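# Place the loose plate upright in a free rack slot

## Task

Take the plate lying flat on the counter and stand it on edge in an unoccupied slot of the dish rack, where it must come to rest. The plate already standing in the rack must still be upright in its own slot at the end. Neither plate may be pushed down below the rack's rails. The rack must finish resting on all four of its feet on the counter. The rack, not the robot, must hold up the placed plate, so the result only counts if it holds once the gripper lets go. The placed plate must never fall or slide out of the fingers by more than a few millimetres at any point.

## Robot and tools

Robot: a single arm with six revolute joints and a two-finger parallel gripper. There is one arm, so every command row describes that arm alone.

Frame: all printed positions use the scene frame. Its origin sits on the table surface straight beneath the arm base; +z is up, +x points forward, and +y is to the left when facing along +x. The base itself may lean a little relative to the table, and the reported hand position can be off, more so when the arm is stretched far out.

Gripper geometry: the fingers extend along the gripper's own +z axis and close along its y axis. end_effector_position marks the spot between the pads when closed, roughly 2 cm short of the fingertips; closing pushes the tips about 10 mm further along +z.

Tool execute_actions. Argument actions is a list holding zero or one item. An empty list just reports the current state without commanding anything. A motion item is {"rows": [...], "steps": N} with N from 1 to 15 (default 15); each step lasts 1/30 s. rows holds 1 to 15 rows, one per step, and if there are fewer rows than steps the final row keeps being applied. A wait item is {"steps": N} with N up to 300 and no rows; it returns after N steps have elapsed since the previous result, counting the time you spent writing. Optional pictures (true/false) controls whether camera images come back; they do by default. A refused call moves nothing.

Each row is exactly 7 numbers: six absolute joint target angles in radians, in the same column order that Joint positions uses (waist, shoulder, elbow, forearm roll, wrist pitch, wrist roll), followed by the gripper opening. These are targets to reach, not offsets. Stated ranges: waist -6.283 to 6.283, shoulder -2.059 to 2.094, elbow -3.927 to 0.192, forearm roll -6.283 to 6.283, wrist pitch -1.693 to 3.142, wrist roll -6.283 to 6.283. A target more than 0.010 rad beyond a range end, and also beyond the joint's last reported angle, gets the call refused. True ends may differ from these by up to 0.010 rad either way; a target beyond the true end is clipped there, and the result then prints "joint sent to its limit" (possibly referring to an earlier, still-running action). Missing that line does not prove there is room left. The opening is a scale value from -1 (closed) to +1 (fully open, pads 0.084 m apart); it is an absolute command.

Motion limits: joint targets change at most 3.14 rad/s, ramping up over 0.16 s, and all joints are slowed together so they arrive at once. Each step's target stays within 0.623 rad of the measured angle, and if the targets would place the hand over 70 mm from its measured spot, all are pulled back proportionally. So big moves take several calls or steps.

After a call the arm keeps chasing your last row while you think or wait, until it has practically stopped or a step is HELD; only a fresh action makes it go further or press harder. Fingers already in motion finish moving.

Result lines: the state line gives end_effector_position (m), end_effector_quat_wxyz, and linear/angular velocities (m/s, rad/s) in the scene frame. Joint positions and Joint velocities list the six joints (rad, rad/s) then the pad gap (m, m/s). grip_measured is the actual finger opening on the command scale. "joint command not followed" means the clearance check altered or blocked targets; mounts and posts count as part of the arm. HELD flags steps where your row was not fully sent. MOTOR HOT appears at 65 °C; at 80 °C an OVER-TEMPERATURE FAULT brakes the arm until it cools. Holding weight heats the motors, even while you are composing a reply.

Gripping: to keep hold, command an opening noticeably under grip_measured; the larger the gap, the firmer the squeeze (around 24 N per pad maximum for objects up to about 6 cm; slamming shut can push harder, sometimes until the fingers spring open). At -1 anything about 0.5 mm or thicker gets full force. Re-sending the grip_measured value still squeezes lightly, less for wide parts, which may slip.

Torque fault: load limits are waist 43.5, shoulder 43.5, elbow 26.1, forearm roll 26.1, wrist pitch 17.4, wrist roll 17.4 N m, including held weight. Reaching one stops the arm, backs that joint off, freezes it for 10 s, and drops the remainder of the call.

Tool zoom_image: camera is one of cam_head_left, cam_head_right, cam_low, cam_wrist (all 896x504); region is [x0, y0, x1, y1] in pixels from the top-left, no larger than 504 by 504. It returns a sharper crop of that camera's latest image.

Tool finished_scene: argument scene is the current scene's number. Answering without any tool call ends everything.

Cautions: avoid dropping or letting the plate slide in the grip, slamming, hard collisions and heavy pushing; don't shove a plate below the rails or tip the rack off its feet; knocking anything off the table is a failure. Loose objects may occasionally get a brief external nudge. Release the plate only once the rack supports it, then back away. Quick, smooth motion with modest effort is preferred.

Each tool is called after "Call:" in YAML: its name, and indented under it one key for each argument.

## Session

Call:
execute_actions:
  actions: []

Scene clock: 0.00 s of 4942.00 s.
end_effector_position=(+0.0425, +0.3167, +0.2662) grip_measured=-1.00 end_effector_quat_wxyz=(-0.150, +0.748, -0.408, +0.502) end_effector_velocity=(+0.000, -0.001, -0.000) end_effector_angular_velocity=(-0.001, -0.001, +0.001)
Joint positions: [ 2.083 -0.106 -0.685 -0.767  1.766 -2.639  0.   ]
Joint velocities: [ 0.     0.     0.002 -0.    -0.     0.    -0.   ]

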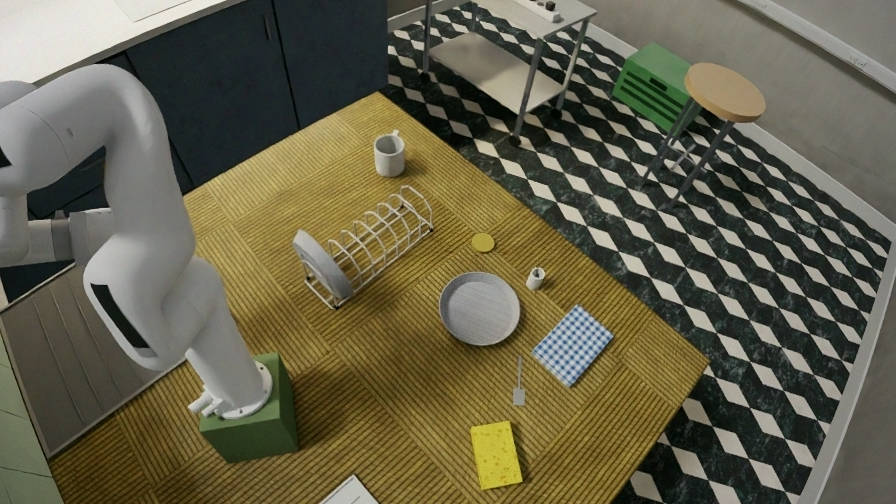

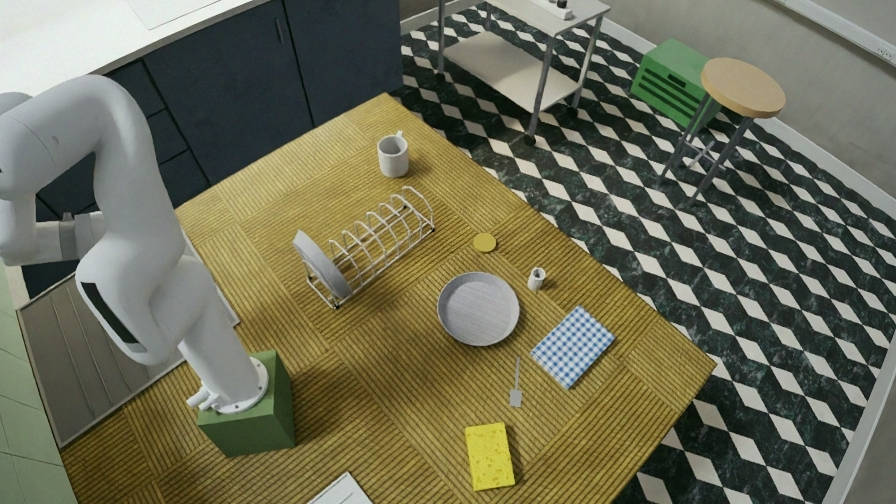

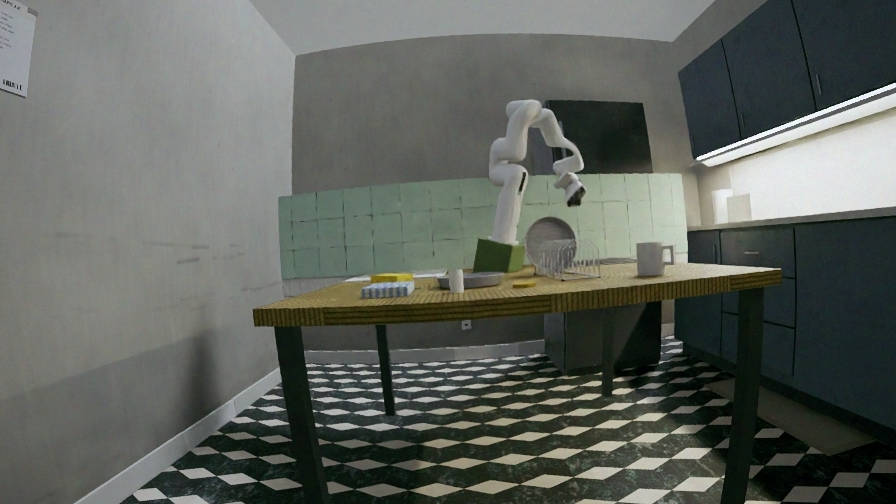

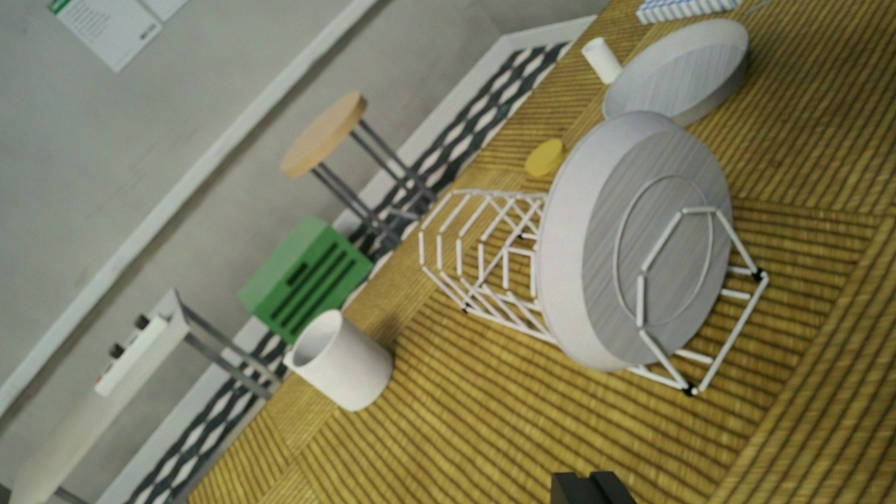

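Call:
zoom_image:
  camera: "cam_head_left"
  region: [270, 170, 570, 360]

Call:
zoom_image:
  camera: "cam_low"
  region: [420, 200, 620, 310]

Region (270, 170, 570, 360) of cam_head_left's 896x504 image, scaled by 1.680, with more detail than that image has; it fills the top 319 rows of this view, and the rest is white.

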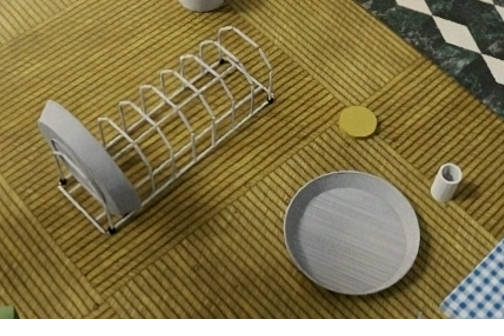

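Region (420, 200, 620, 310) of cam_low's 896x504 image, scaled by 2.520, with more detail than that image has; it fills the top 277 rows of this view, and the rest is white.

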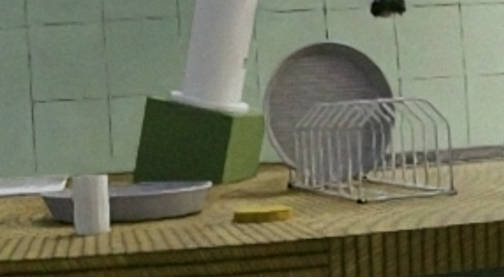

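Call:
execute_actions:
  actions:
    - {"rows":[[2.0,-0.35,-0.65,0,0.5,-1.571,0]],"steps":15}
  pictures: false

Call:
execute_actions:
  actions:
    - {"steps":15}
  pictures: false

Call:
execute_actions:
  actions:
    - {"rows":[[-0.383,-0.35,-0.65,0,0.5,-1.571,0]],"steps":15}
  pictures: false

Call:
execute_actions:
  actions:
    - {"steps":30}
  pictures: false

Call:
execute_actions:
  actions:
    - {"rows":[[-0.383,0.152,-0.116,0,-0.542,-1.571,0]],"steps":15}
  pictures: false

Call:
execute_actions:
  actions:
    - {"steps":20}

Scene clock: 26.93 s of 4942.00 s.
end_effector_position=(-0.1565, +0.3499, +0.2343) grip_measured=-0.01 end_effector_quat_wxyz=(-0.038, -0.488, +0.869, -0.076) end_effector_velocity=(-0.377, +0.347, +0.144) end_effector_angular_velocity=(+1.240, +1.449, -2.059)
Joint positions: [ 2.018 -0.299 -0.658 -0.176  0.99  -1.898  0.044]
Joint velocities: [-0.071 -0.203  0.029  0.705 -1.92   1.312  0.   ]
Steps of this call (steps 1 to 90: nothing new was sent; then 23.43 s passed at rest; steps 91 to 105: all 15 steps of this action). Readings (joint positions):
91: [2.083 -0.106 -0.685 -0.767 1.765 -2.639]
92: [2.082 -0.108 -0.684 -0.760 1.758 -2.631]
94: [2.074 -0.132 -0.679 -0.696 1.693 -2.566]
98: [2.044 -0.223 -0.668 -0.440 1.436 -2.310]
105: the state above

Scene clock: 27.43 s of 4942.00 s.
end_effector_position=(-0.2246, +0.4452, +0.3017) grip_measured=-0.01 end_effector_quat_wxyz=(-0.160, -0.247, +0.945, +0.145) end_effector_velocity=(-0.001, +0.004, +0.005) end_effector_angular_velocity=(+0.010, +0.010, -0.008)
Joint positions: [ 2.    -0.349 -0.648 -0.001  0.501 -1.571  0.044]
Joint velocities: [-0.    -0.002 -0.007  0.003 -0.006  0.003  0.   ]
Steps of this call (steps 1 to 15: the robot went on to your last target). Readings (joint positions):
1: [2.015 -0.306 -0.657 -0.154 0.926 -1.855]
2: [2.013 -0.312 -0.656 -0.131 0.862 -1.813]
4: [2.009 -0.325 -0.654 -0.085 0.735 -1.728]
8: [2.001 -0.348 -0.653 -0.011 0.530 -1.592]
15: the state above

Scene clock: 27.93 s of 4942.00 s.
end_effector_position=(-0.0088, +0.5132, +0.2579) grip_measured=-0.01 end_effector_quat_wxyz=(-0.076, -0.018, +0.988, +0.135) end_effector_velocity=(+0.535, +0.032, -0.076) end_effector_angular_velocity=(-0.143, -0.261, -1.114)
Joint positions: [ 1.504 -0.349 -0.65  -0.     0.5   -1.571  0.044]
Joint velocities: [-1.152 -0.001 -0.003  0.001 -0.001  0.001 -0.   ]
Steps of this call (steps 1 to 15: all 15 steps of this action). Readings (joint positions):
1: [2.000 -0.349 -0.649 -0.001 0.501 -1.571]
2: [1.995 -0.349 -0.649 -0.001 0.501 -1.571]
4: [1.937 -0.349 -0.649 -0.001 0.501 -1.571]
8: [1.774 -0.349 -0.650 -0.000 0.501 -1.571]
15: the state above

Scene clock: 28.93 s of 4942.00 s.
end_effector_position=(+0.4396, +0.2663, +0.2569) grip_measured=-0.01 end_effector_quat_wxyz=(+0.129, +0.493, +0.857, +0.083) end_effector_velocity=(+0.260, -0.467, +0.077) end_effector_angular_velocity=(-0.147, -0.263, -1.109)
Joint positions: [ 0.352 -0.35  -0.65  -0.     0.5   -1.571  0.044]
Joint velocities: [-1.15  -0.    -0.002 -0.     0.001 -0.     0.   ]
Steps of this call (steps 1 to 30: the robot went on to your last target). Readings (joint positions):
1: [1.466 -0.349 -0.650 -0.000 0.500 -1.571]
2: [1.427 -0.349 -0.650 -0.000 0.500 -1.571]
4: [1.350 -0.349 -0.650 -0.000 0.500 -1.571]
8: [1.197 -0.350 -0.650 -0.000 0.500 -1.571]
30: the state above

Scene clock: 29.43 s of 4942.00 s.
end_effector_position=(+0.4172, +0.0456, +0.1341) grip_measured=-0.01 end_effector_quat_wxyz=(+0.155, +0.653, +0.741, +0.010) end_effector_velocity=(-0.157, -0.429, -0.185) end_effector_angular_velocity=(-0.103, -0.291, -0.823)
Joint positions: [-0.054 -0.089 -0.372 -0.     0.084 -1.571  0.044]
Joint velocities: [-0.875  0.643  0.683 -0.001 -1.42  -0.001  0.   ]
Steps of this call (steps 1 to 15: all 15 steps of this action). Readings (joint positions):
1: [0.314 -0.350 -0.650 -0.000 0.500 -1.571]
2: [0.280 -0.348 -0.648 0.000 0.495 -1.571]
4: [0.242 -0.316 -0.618 0.000 0.446 -1.571]
8: [0.140 -0.233 -0.525 -0.000 0.343 -1.571]
15: the state above

Scene clock: 30.10 s of 4942.00 s.
end_effector_position=(+0.3402, -0.0842, +0.1086) grip_measured=-0.01 end_effector_quat_wxyz=(+0.245, +0.743, +0.622, +0.036) end_effector_velocity=(-0.008, -0.001, -0.004) end_effector_angular_velocity=(+0.003, +0.015, -0.010)
Joint positions: [-0.382  0.151 -0.117 -0.    -0.542 -1.571  0.044]
Joint velocities: [-0.005  0.006  0.011  0.001 -0.    -0.     0.   ]
Steps of this call (steps 1 to 20: the robot went on to your last target). Readings (joint positions):
1: [-0.083 -0.067 -0.349 -0.000 0.034 -1.571]
2: [-0.113 -0.045 -0.325 -0.000 -0.021 -1.571]
4: [-0.176 0.001 -0.277 -0.000 -0.143 -1.571]
8: [-0.307 0.097 -0.175 0.000 -0.396 -1.571]
20: the state above

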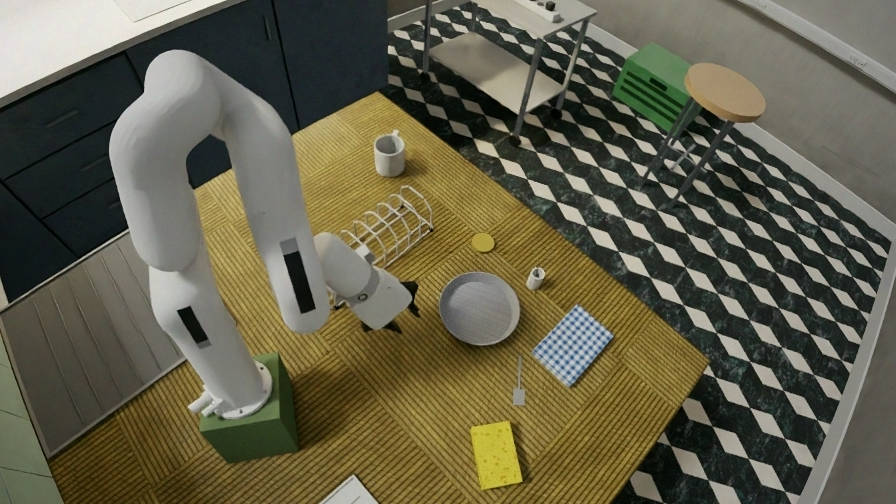

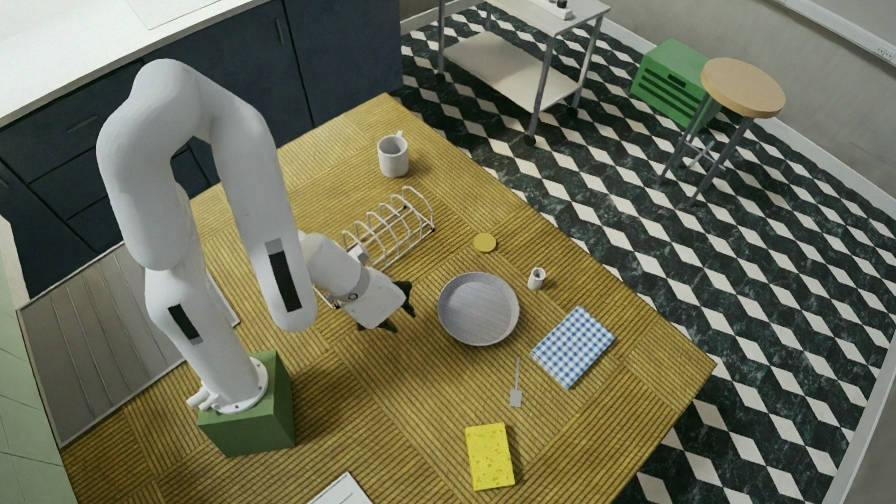

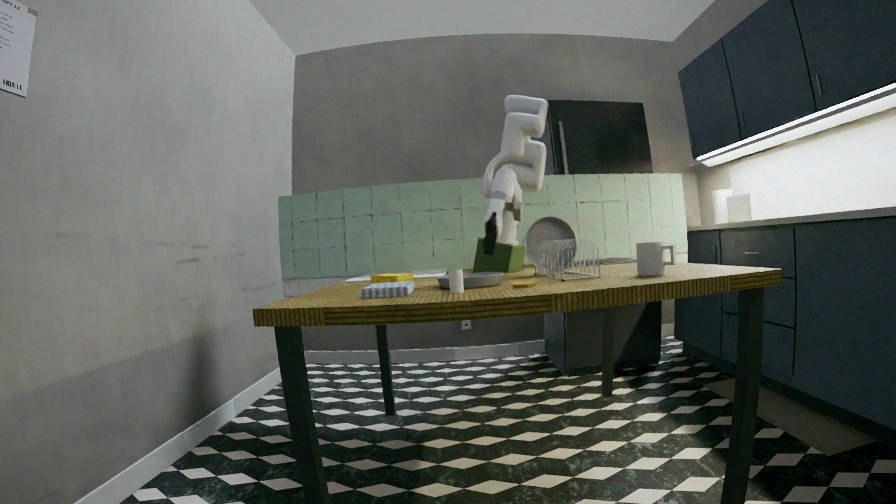

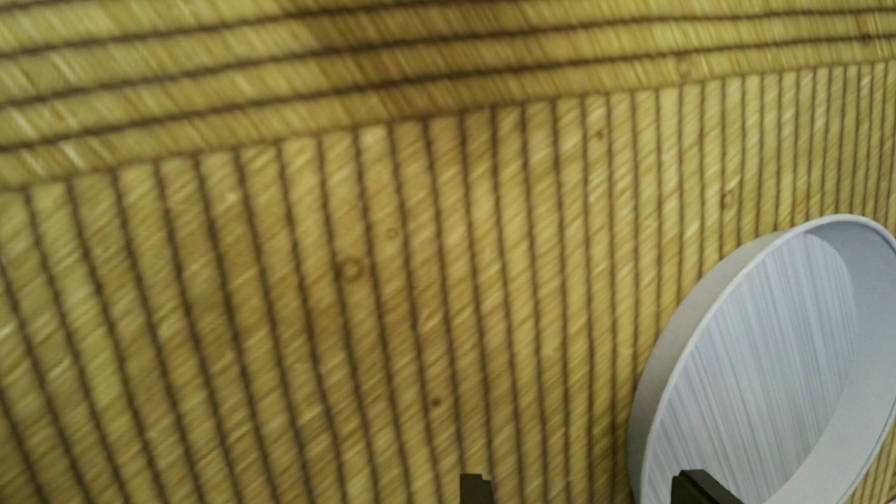

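Call:
execute_actions:
  actions:
    - {"rows":[[-0.42,0.28,-0.30,0,-0.53,-1.571,-0.2],[-0.42,0.28,-0.30,0,-0.53,-1.571,-0.2],[-0.42,0.28,-0.30,0,-0.53,-1.571,-0.2],[-0.42,0.28,-0.30,0,-0.53,-1.571,-0.2],[-0.443,0.482,-0.444,0,-0.544,-1.571,-0.2]],"steps":15}
  pictures: false

Call:
execute_actions:
  actions:
    - {"steps":10}

Scene clock: 39.63 s of 4942.00 s.
end_effector_position=(+0.4051, -0.1395, +0.0640) grip_measured=-0.21 end_effector_quat_wxyz=(+0.252, +0.760, +0.598, +0.030) end_effector_velocity=(+0.026, -0.000, +0.019) end_effector_angular_velocity=(-0.018, -0.060, +0.023)
Joint positions: [-0.443  0.482 -0.441 -0.    -0.544 -1.571  0.035]
Joint velocities: [ 0.004 -0.034 -0.022 -0.002 -0.011  0.     0.   ]
Steps of this call (steps 1 to 15: the robot went on to your last target; steps 16 to 100: nothing new was sent; then 5.70 s passed at rest; steps 101 to 115: all 15 steps of this action). Readings (joint positions):
101: [-0.383 0.152 -0.116 -0.000 -0.542 -1.571]
102: [-0.384 0.156 -0.121 -0.000 -0.541 -1.571]
104: [-0.396 0.198 -0.177 -0.000 -0.537 -1.571]
108: [-0.430 0.367 -0.372 0.000 -0.538 -1.571]
115: the state above

Scene clock: 39.97 s of 4942.00 s.
end_effector_position=(+0.4064, -0.1397, +0.0647) grip_measured=-0.21 end_effector_quat_wxyz=(+0.253, +0.760, +0.598, +0.030) end_effector_velocity=(+0.001, -0.000, -0.001) end_effector_angular_velocity=(+0.000, +0.000, -0.000)
Joint positions: [-0.443  0.481 -0.444 -0.    -0.544 -1.571  0.035]
Joint velocities: [-0.     0.003 -0.004  0.     0.001  0.    -0.   ]
Steps of this call (steps 1 to 10: the robot went on to your last target). Readings (joint positions):
1: [-0.443 0.481 -0.442 -0.000 -0.544 -1.571]
2: [-0.443 0.480 -0.442 -0.000 -0.544 -1.571]
4: [-0.443 0.480 -0.443 -0.000 -0.544 -1.571]
8: [-0.443 0.481 -0.443 -0.000 -0.544 -1.571]
10: the state above

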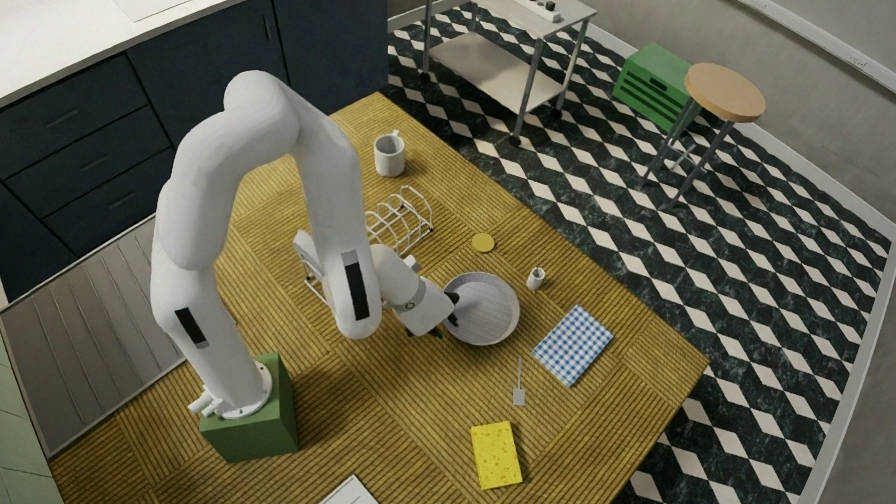

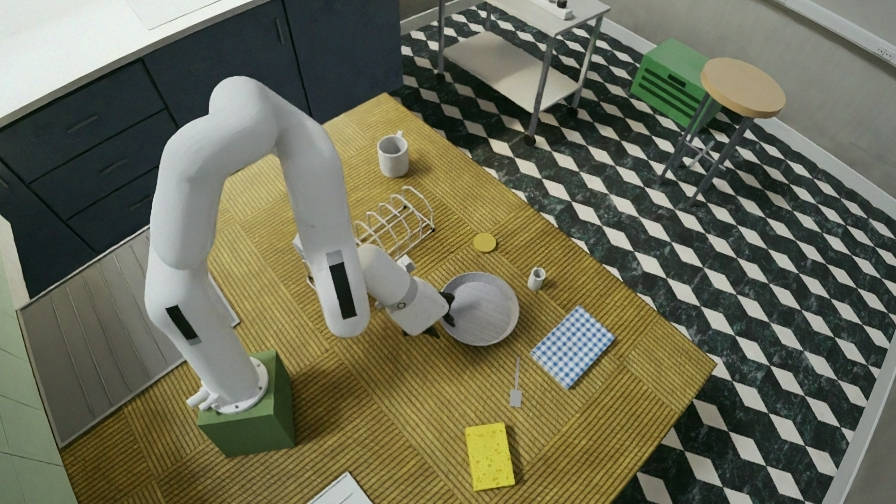

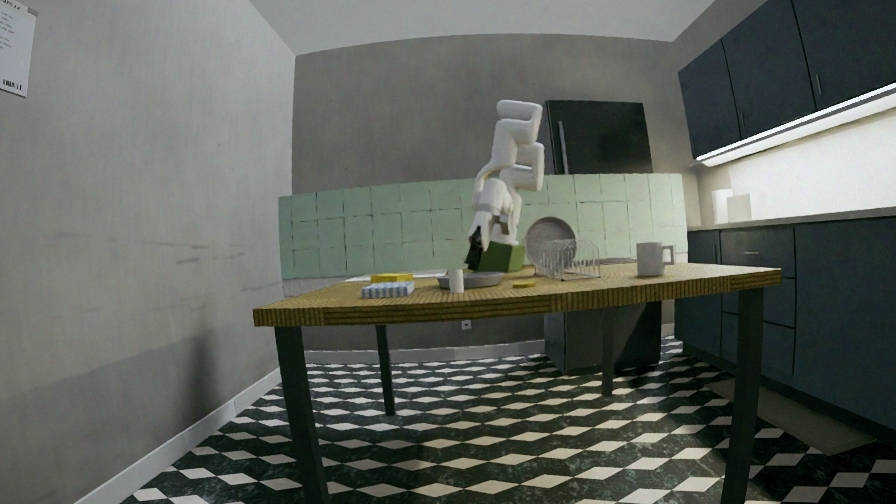

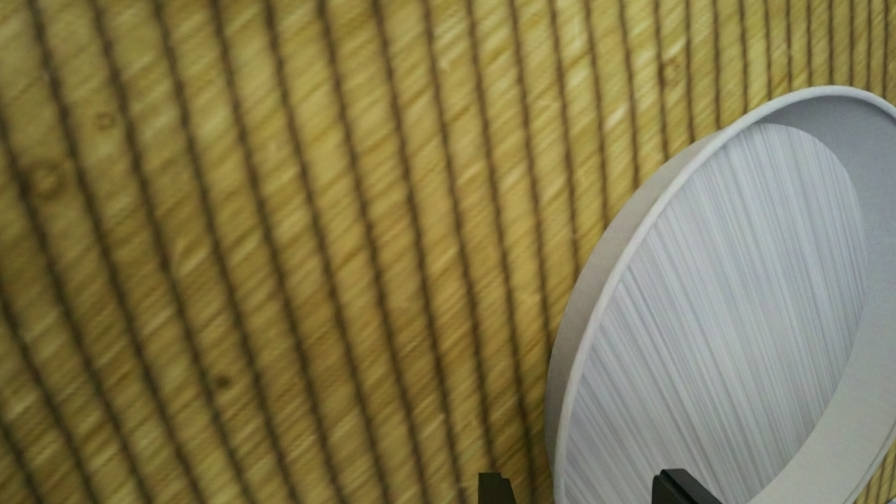

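Call:
execute_actions:
  actions:
    - {"rows":[[-0.443,0.51,-0.465,0,-0.551,-1.571,-0.3],[-0.443,0.54,-0.487,0,-0.559,-1.571,-0.3],[-0.443,0.57,-0.509,0,-0.567,-1.571,-0.3],[-0.443,0.60,-0.531,0,-0.575,-1.571,-0.3],[-0.443,0.63,-0.553,0,-0.583,-1.571,-0.3],[-0.443,0.65,-0.568,0,-0.588,-1.571,-0.3],[-0.443,0.667,-0.58,0,-0.593,-1.571,-0.3]],"steps":15}
  pictures: false

Call:
execute_actions:
  actions:
    - {"steps":10}

Scene clock: 42.50 s of 4942.00 s.
end_effector_position=(+0.4255, -0.1566, +0.0284) grip_measured=-0.32 end_effector_quat_wxyz=(+0.257, +0.759, +0.597, +0.033) end_effector_velocity=(-0.003, +0.001, -0.003) end_effector_angular_velocity=(+0.004, +0.011, -0.000)
Joint positions: [-0.444  0.662 -0.582  0.001 -0.597 -1.571  0.03 ]
Joint velocities: [ 0.002  0.003  0.001 -0.001  0.007 -0.    -0.   ]
Steps of this call (steps 1 to 15: the robot went on to your last target; steps 16 to 61: nothing new was sent; steps 62 to 76: all 15 steps of this action). Readings (joint positions):
62: [-0.443 0.482 -0.444 0.000 -0.544 -1.571]
63: [-0.443 0.487 -0.448 0.000 -0.546 -1.571]
65: [-0.443 0.522 -0.475 0.000 -0.555 -1.571]
69: [-0.443 0.631 -0.554 -0.000 -0.583 -1.571]
76: the state above

Scene clock: 42.83 s of 4942.00 s.
end_effector_position=(+0.4249, -0.1563, +0.0277) grip_measured=-0.32 end_effector_quat_wxyz=(+0.256, +0.759, +0.597, +0.033) end_effector_velocity=(-0.001, +0.001, -0.001) end_effector_angular_velocity=(-0.001, -0.003, +0.003)
Joint positions: [-0.444  0.664 -0.582  0.001 -0.598 -1.571  0.03 ]
Joint velocities: [ 0.001  0.007  0.003 -0.001 -0.014 -0.    -0.   ]
Steps of this call (steps 1 to 10: the robot went on to your last target). Readings (joint positions):
1: [-0.444 0.663 -0.582 0.001 -0.597 -1.571]
2: [-0.444 0.663 -0.583 0.001 -0.596 -1.571]
4: [-0.444 0.663 -0.583 0.001 -0.596 -1.571]
8: [-0.444 0.664 -0.582 0.001 -0.597 -1.571]
10: the state above

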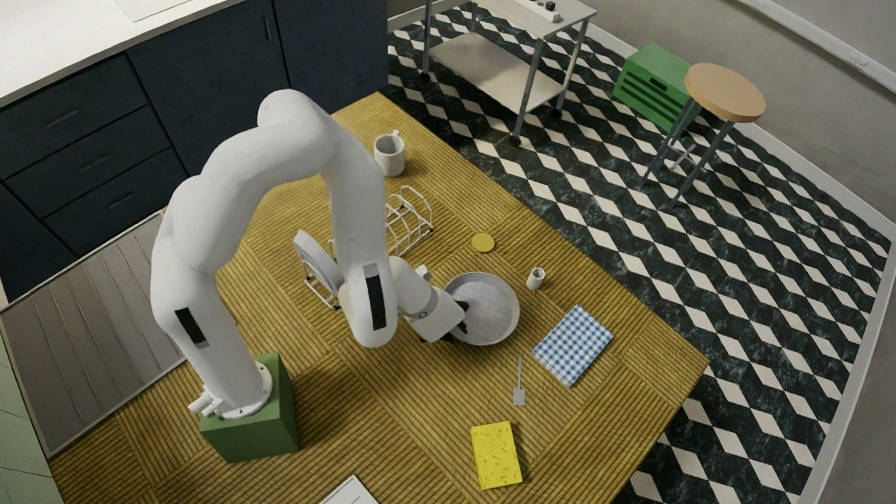

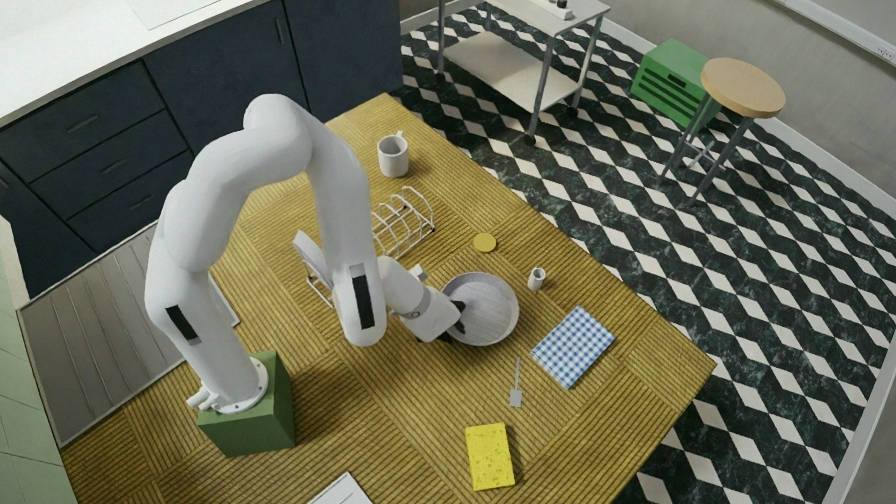

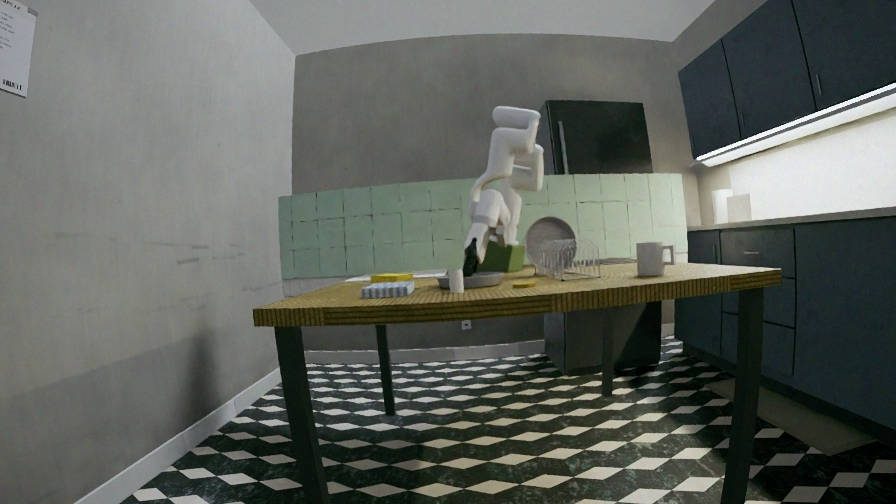

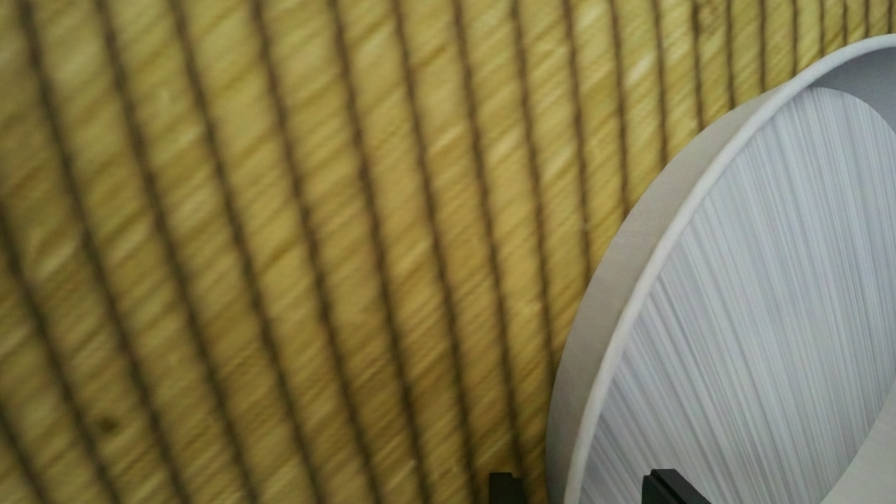

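Call:
execute_actions:
  actions:
    - {"rows":[[-0.443,0.645,-0.566,0,-0.588,-1.571,-0.35],[-0.443,0.645,-0.566,0,-0.588,-1.571,-0.4],[-0.443,0.645,-0.566,0,-0.588,-1.571,-0.45],[-0.443,0.645,-0.566,0,-0.588,-1.571,-0.5],[-0.443,0.645,-0.566,0,-0.588,-1.571,-0.55],[-0.443,0.645,-0.566,0,-0.588,-1.571,-0.6],[-0.443,0.645,-0.566,0,-0.588,-1.571,-0.65],[-0.443,0.645,-0.566,0,-0.588,-1.571,-0.7],[-0.443,0.645,-0.566,0,-0.588,-1.571,-0.75],[-0.443,0.645,-0.566,0,-0.588,-1.571,-0.8],[-0.443,0.645,-0.566,0,-0.588,-1.571,-0.85],[-0.443,0.645,-0.566,0,-0.588,-1.571,-0.9],[-0.443,0.645,-0.566,0,-0.588,-1.571,-0.95],[-0.443,0.645,-0.566,0,-0.588,-1.571,-1]],"steps":15}
  pictures: false

Call:
execute_actions:
  actions:
    - {"steps":15}

Scene clock: 45.63 s of 4942.00 s.
end_effector_position=(+0.4193, -0.1531, +0.0286) grip_measured=-0.93 end_effector_quat_wxyz=(+0.251, +0.760, +0.599, +0.029) end_effector_velocity=(+0.012, -0.002, +0.009) end_effector_angular_velocity=(-0.008, -0.030, +0.003)
Joint positions: [-0.442  0.648 -0.564 -0.001 -0.586 -1.571  0.003]
Joint velocities: [-0.002 -0.014 -0.009  0.    -0.008  0.003 -0.001]
Steps of this call (steps 1 to 15: the robot went on to your last target; steps 16 to 69: nothing new was sent; steps 70 to 84: all 15 steps of this action). Readings (joint positions):
70: [-0.443 0.665 -0.580 -0.000 -0.601 -1.571]
71: [-0.443 0.661 -0.577 -0.000 -0.599 -1.571]
73: [-0.441 0.651 -0.564 -0.002 -0.591 -1.571]
77: [-0.441 0.650 -0.559 -0.002 -0.585 -1.571]
84: the state above

Scene clock: 46.13 s of 4942.00 s.
end_effector_position=(+0.4216, -0.1539, +0.0305) grip_measured=-0.93 end_effector_quat_wxyz=(+0.253, +0.760, +0.598, +0.031) end_effector_velocity=(+0.001, -0.000, +0.001) end_effector_angular_velocity=(-0.001, -0.003, +0.000)
Joint positions: [-0.443  0.645 -0.566 -0.    -0.588 -1.571  0.003]
Joint velocities: [ 0.    -0.001 -0.001  0.001 -0.001  0.    -0.   ]
Steps of this call (steps 1 to 15: the robot went on to your last target). Readings (joint positions):
1: [-0.442 0.647 -0.564 -0.000 -0.586 -1.571]
2: [-0.442 0.647 -0.564 -0.000 -0.586 -1.571]
4: [-0.443 0.647 -0.564 -0.000 -0.587 -1.571]
8: [-0.443 0.646 -0.565 -0.000 -0.587 -1.571]
15: the state above
The arm was judged still, so your last target was given up. Only a new action makes it travel on or press farther. Fingers that are still opening or closing keep moving.

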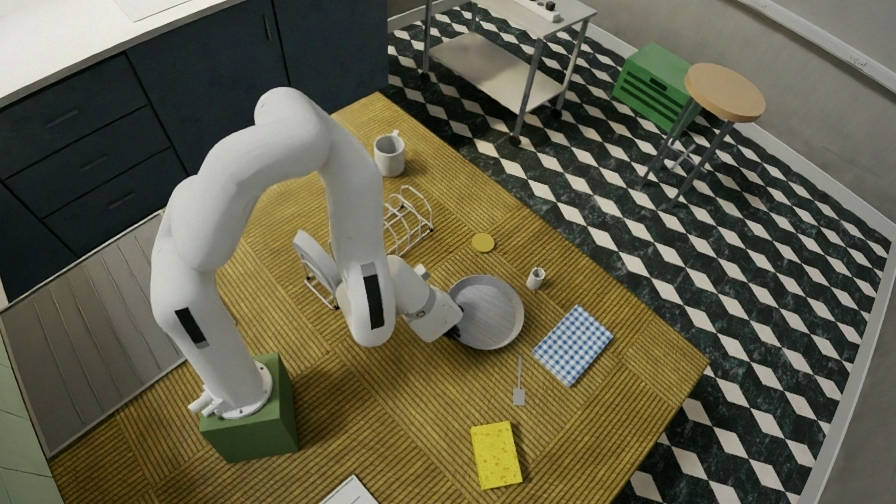

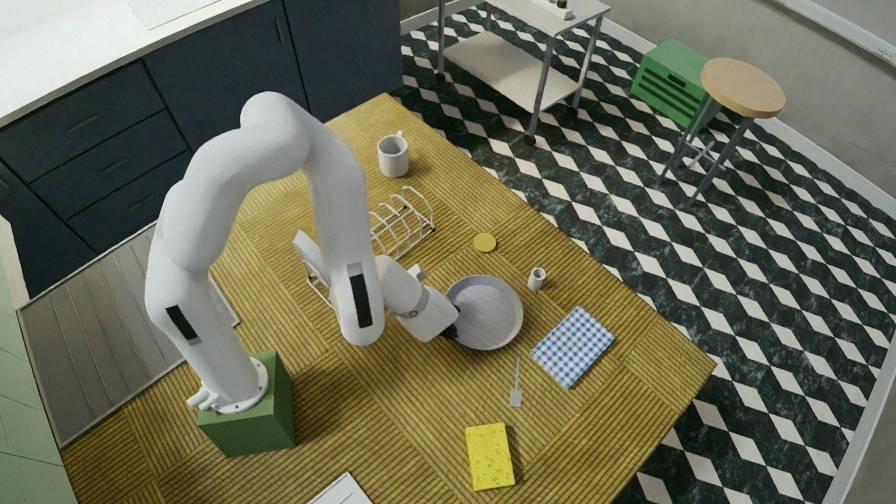

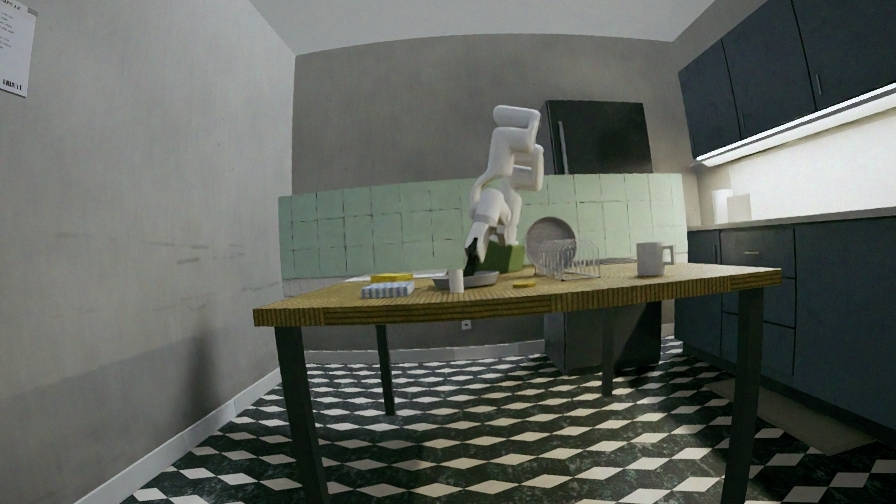

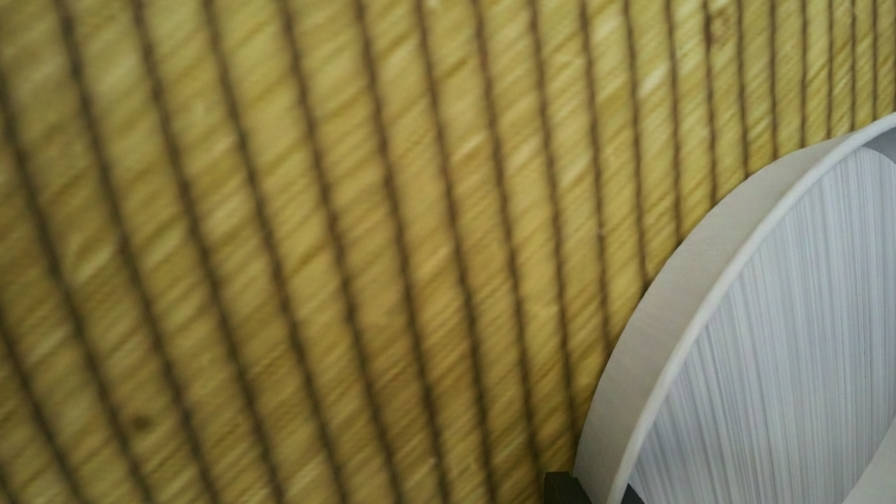

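Call:
execute_actions:
  actions:
    - {"rows":[[-0.443,0.64,-0.566,0,-0.583,-1.571,-1],[-0.443,0.63,-0.567,0,-0.572,-1.571,-1],[-0.443,0.615,-0.568,0,-0.556,-1.571,-1],[-0.443,0.595,-0.569,0,-0.535,-1.571,-1],[-0.443,0.575,-0.57,0,-0.514,-1.571,-1],[-0.443,0.55,-0.571,0,-0.488,-1.571,-1],[-0.443,0.525,-0.572,0,-0.462,-1.571,-1],[-0.443,0.5,-0.573,0,-0.436,-1.571,-1],[-0.443,0.475,-0.574,0,-0.408,-1.571,-1],[-0.443,0.45,-0.575,0,-0.38,-1.571,-1],[-0.443,0.425,-0.576,0,-0.35,-1.571,-1],[-0.443,0.4,-0.578,0,-0.32,-1.571,-1],[-0.443,0.375,-0.58,0,-0.29,-1.571,-1],[-0.443,0.35,-0.582,0,-0.26,-1.571,-1],[-0.443,0.325,-0.584,0,-0.23,-1.571,-1]],"steps":15}
  pictures: false

Call:
execute_actions:
  actions:
    - {"rows":[[-0.443,0.3,-0.59,0,-0.195,-1.571,-1],[-0.443,0.275,-0.6,0,-0.16,-1.571,-1],[-0.443,0.25,-0.61,0,-0.12,-1.571,-1],[-0.443,0.225,-0.62,0,-0.08,-1.571,-1],[-0.443,0.2,-0.635,0,-0.04,-1.571,-1],[-0.443,0.18,-0.65,0,0,-1.571,-1],[-0.443,0.16,-0.665,0,0.04,-1.571,-1],[-0.443,0.14,-0.68,0,0.08,-1.571,-1],[-0.443,0.125,-0.7,0,0.12,-1.571,-1],[-0.443,0.11,-0.72,0,0.16,-1.571,-1],[-0.443,0.1,-0.74,0,0.2,-1.571,-1],[-0.443,0.095,-0.76,0,0.24,-1.571,-1],[-0.443,0.09,-0.78,0,0.28,-1.571,-1],[-0.443,0.09,-0.795,0,0.31,-1.571,-1],[-0.443,0.09,-0.8,0,0.33,-1.571,-1]],"steps":15}

Scene clock: 58.63 s of 4942.00 s.
end_effector_position=(+0.4610, -0.1477, +0.0963) grip_measured=-0.93 end_effector_quat_wxyz=(+0.250, +0.761, +0.598, +0.028) end_effector_velocity=(+0.079, +0.030, +0.196) end_effector_angular_velocity=(+0.029, +0.095, -0.024)
Joint positions: [-0.443  0.395 -0.579 -0.    -0.315 -1.571  0.003]
Joint velocities: [ 0.    -0.735 -0.045 -0.001  0.882 -0.001  0.   ]
Steps of this call (steps 1 to 90: nothing new was sent; then 9.00 s passed at rest; steps 91 to 105: all 15 steps of this action). Readings (joint positions):
91: [-0.443 0.645 -0.566 0.000 -0.588 -1.571]
92: [-0.443 0.644 -0.566 0.000 -0.586 -1.571]
94: [-0.443 0.632 -0.566 0.000 -0.572 -1.571]
98: [-0.443 0.565 -0.570 -0.000 -0.502 -1.571]
105: the state above

Scene clock: 59.13 s of 4942.00 s.
end_effector_position=(+0.5163, -0.1323, +0.2132) grip_measured=-0.93 end_effector_quat_wxyz=(+0.223, +0.769, +0.599, +0.007) end_effector_velocity=(+0.059, +0.021, +0.143) end_effector_angular_velocity=(+0.108, +0.354, -0.099)
Joint positions: [-0.443  0.097 -0.76   0.     0.234 -1.571  0.003]
Joint velocities: [-0.001 -0.175 -0.572  0.     1.13   0.     0.   ]
Steps of this call (steps 1 to 15: all 15 steps of this action). Readings (joint positions):
1: [-0.443 0.371 -0.581 -0.000 -0.286 -1.571]
2: [-0.443 0.346 -0.583 -0.000 -0.255 -1.571]
4: [-0.443 0.298 -0.593 -0.000 -0.190 -1.571]
8: [-0.443 0.204 -0.636 0.000 -0.042 -1.571]
15: the state above

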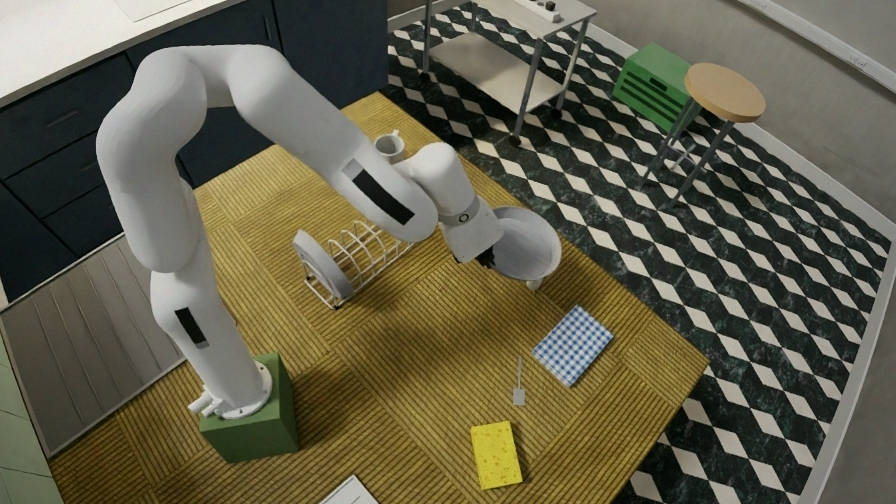

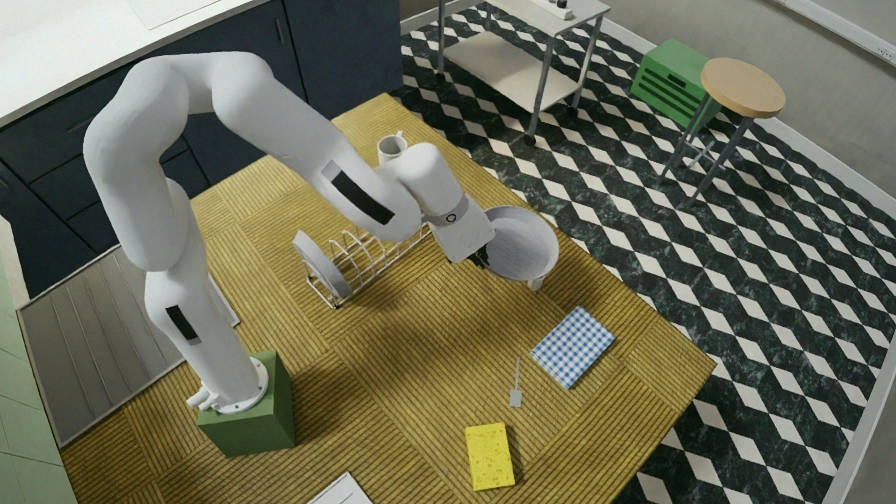

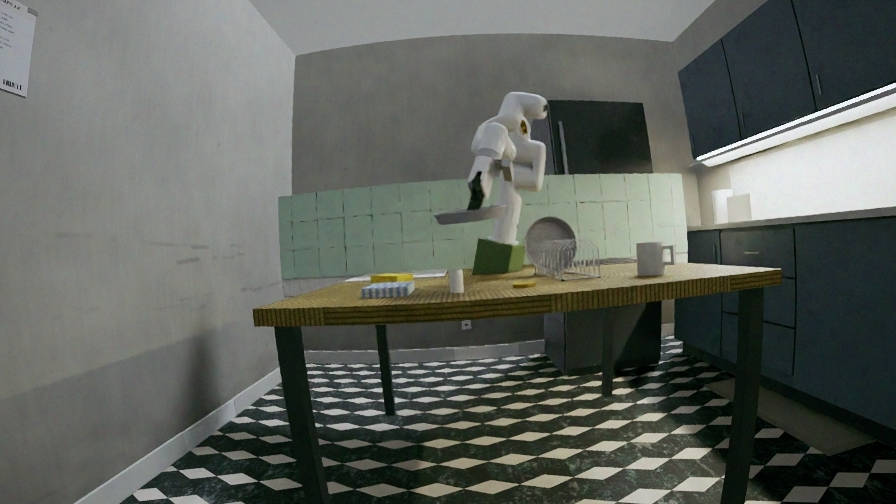

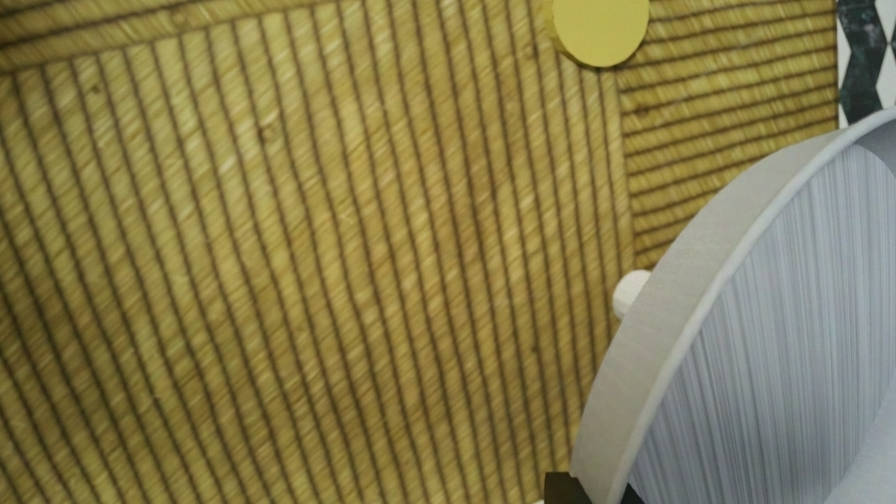

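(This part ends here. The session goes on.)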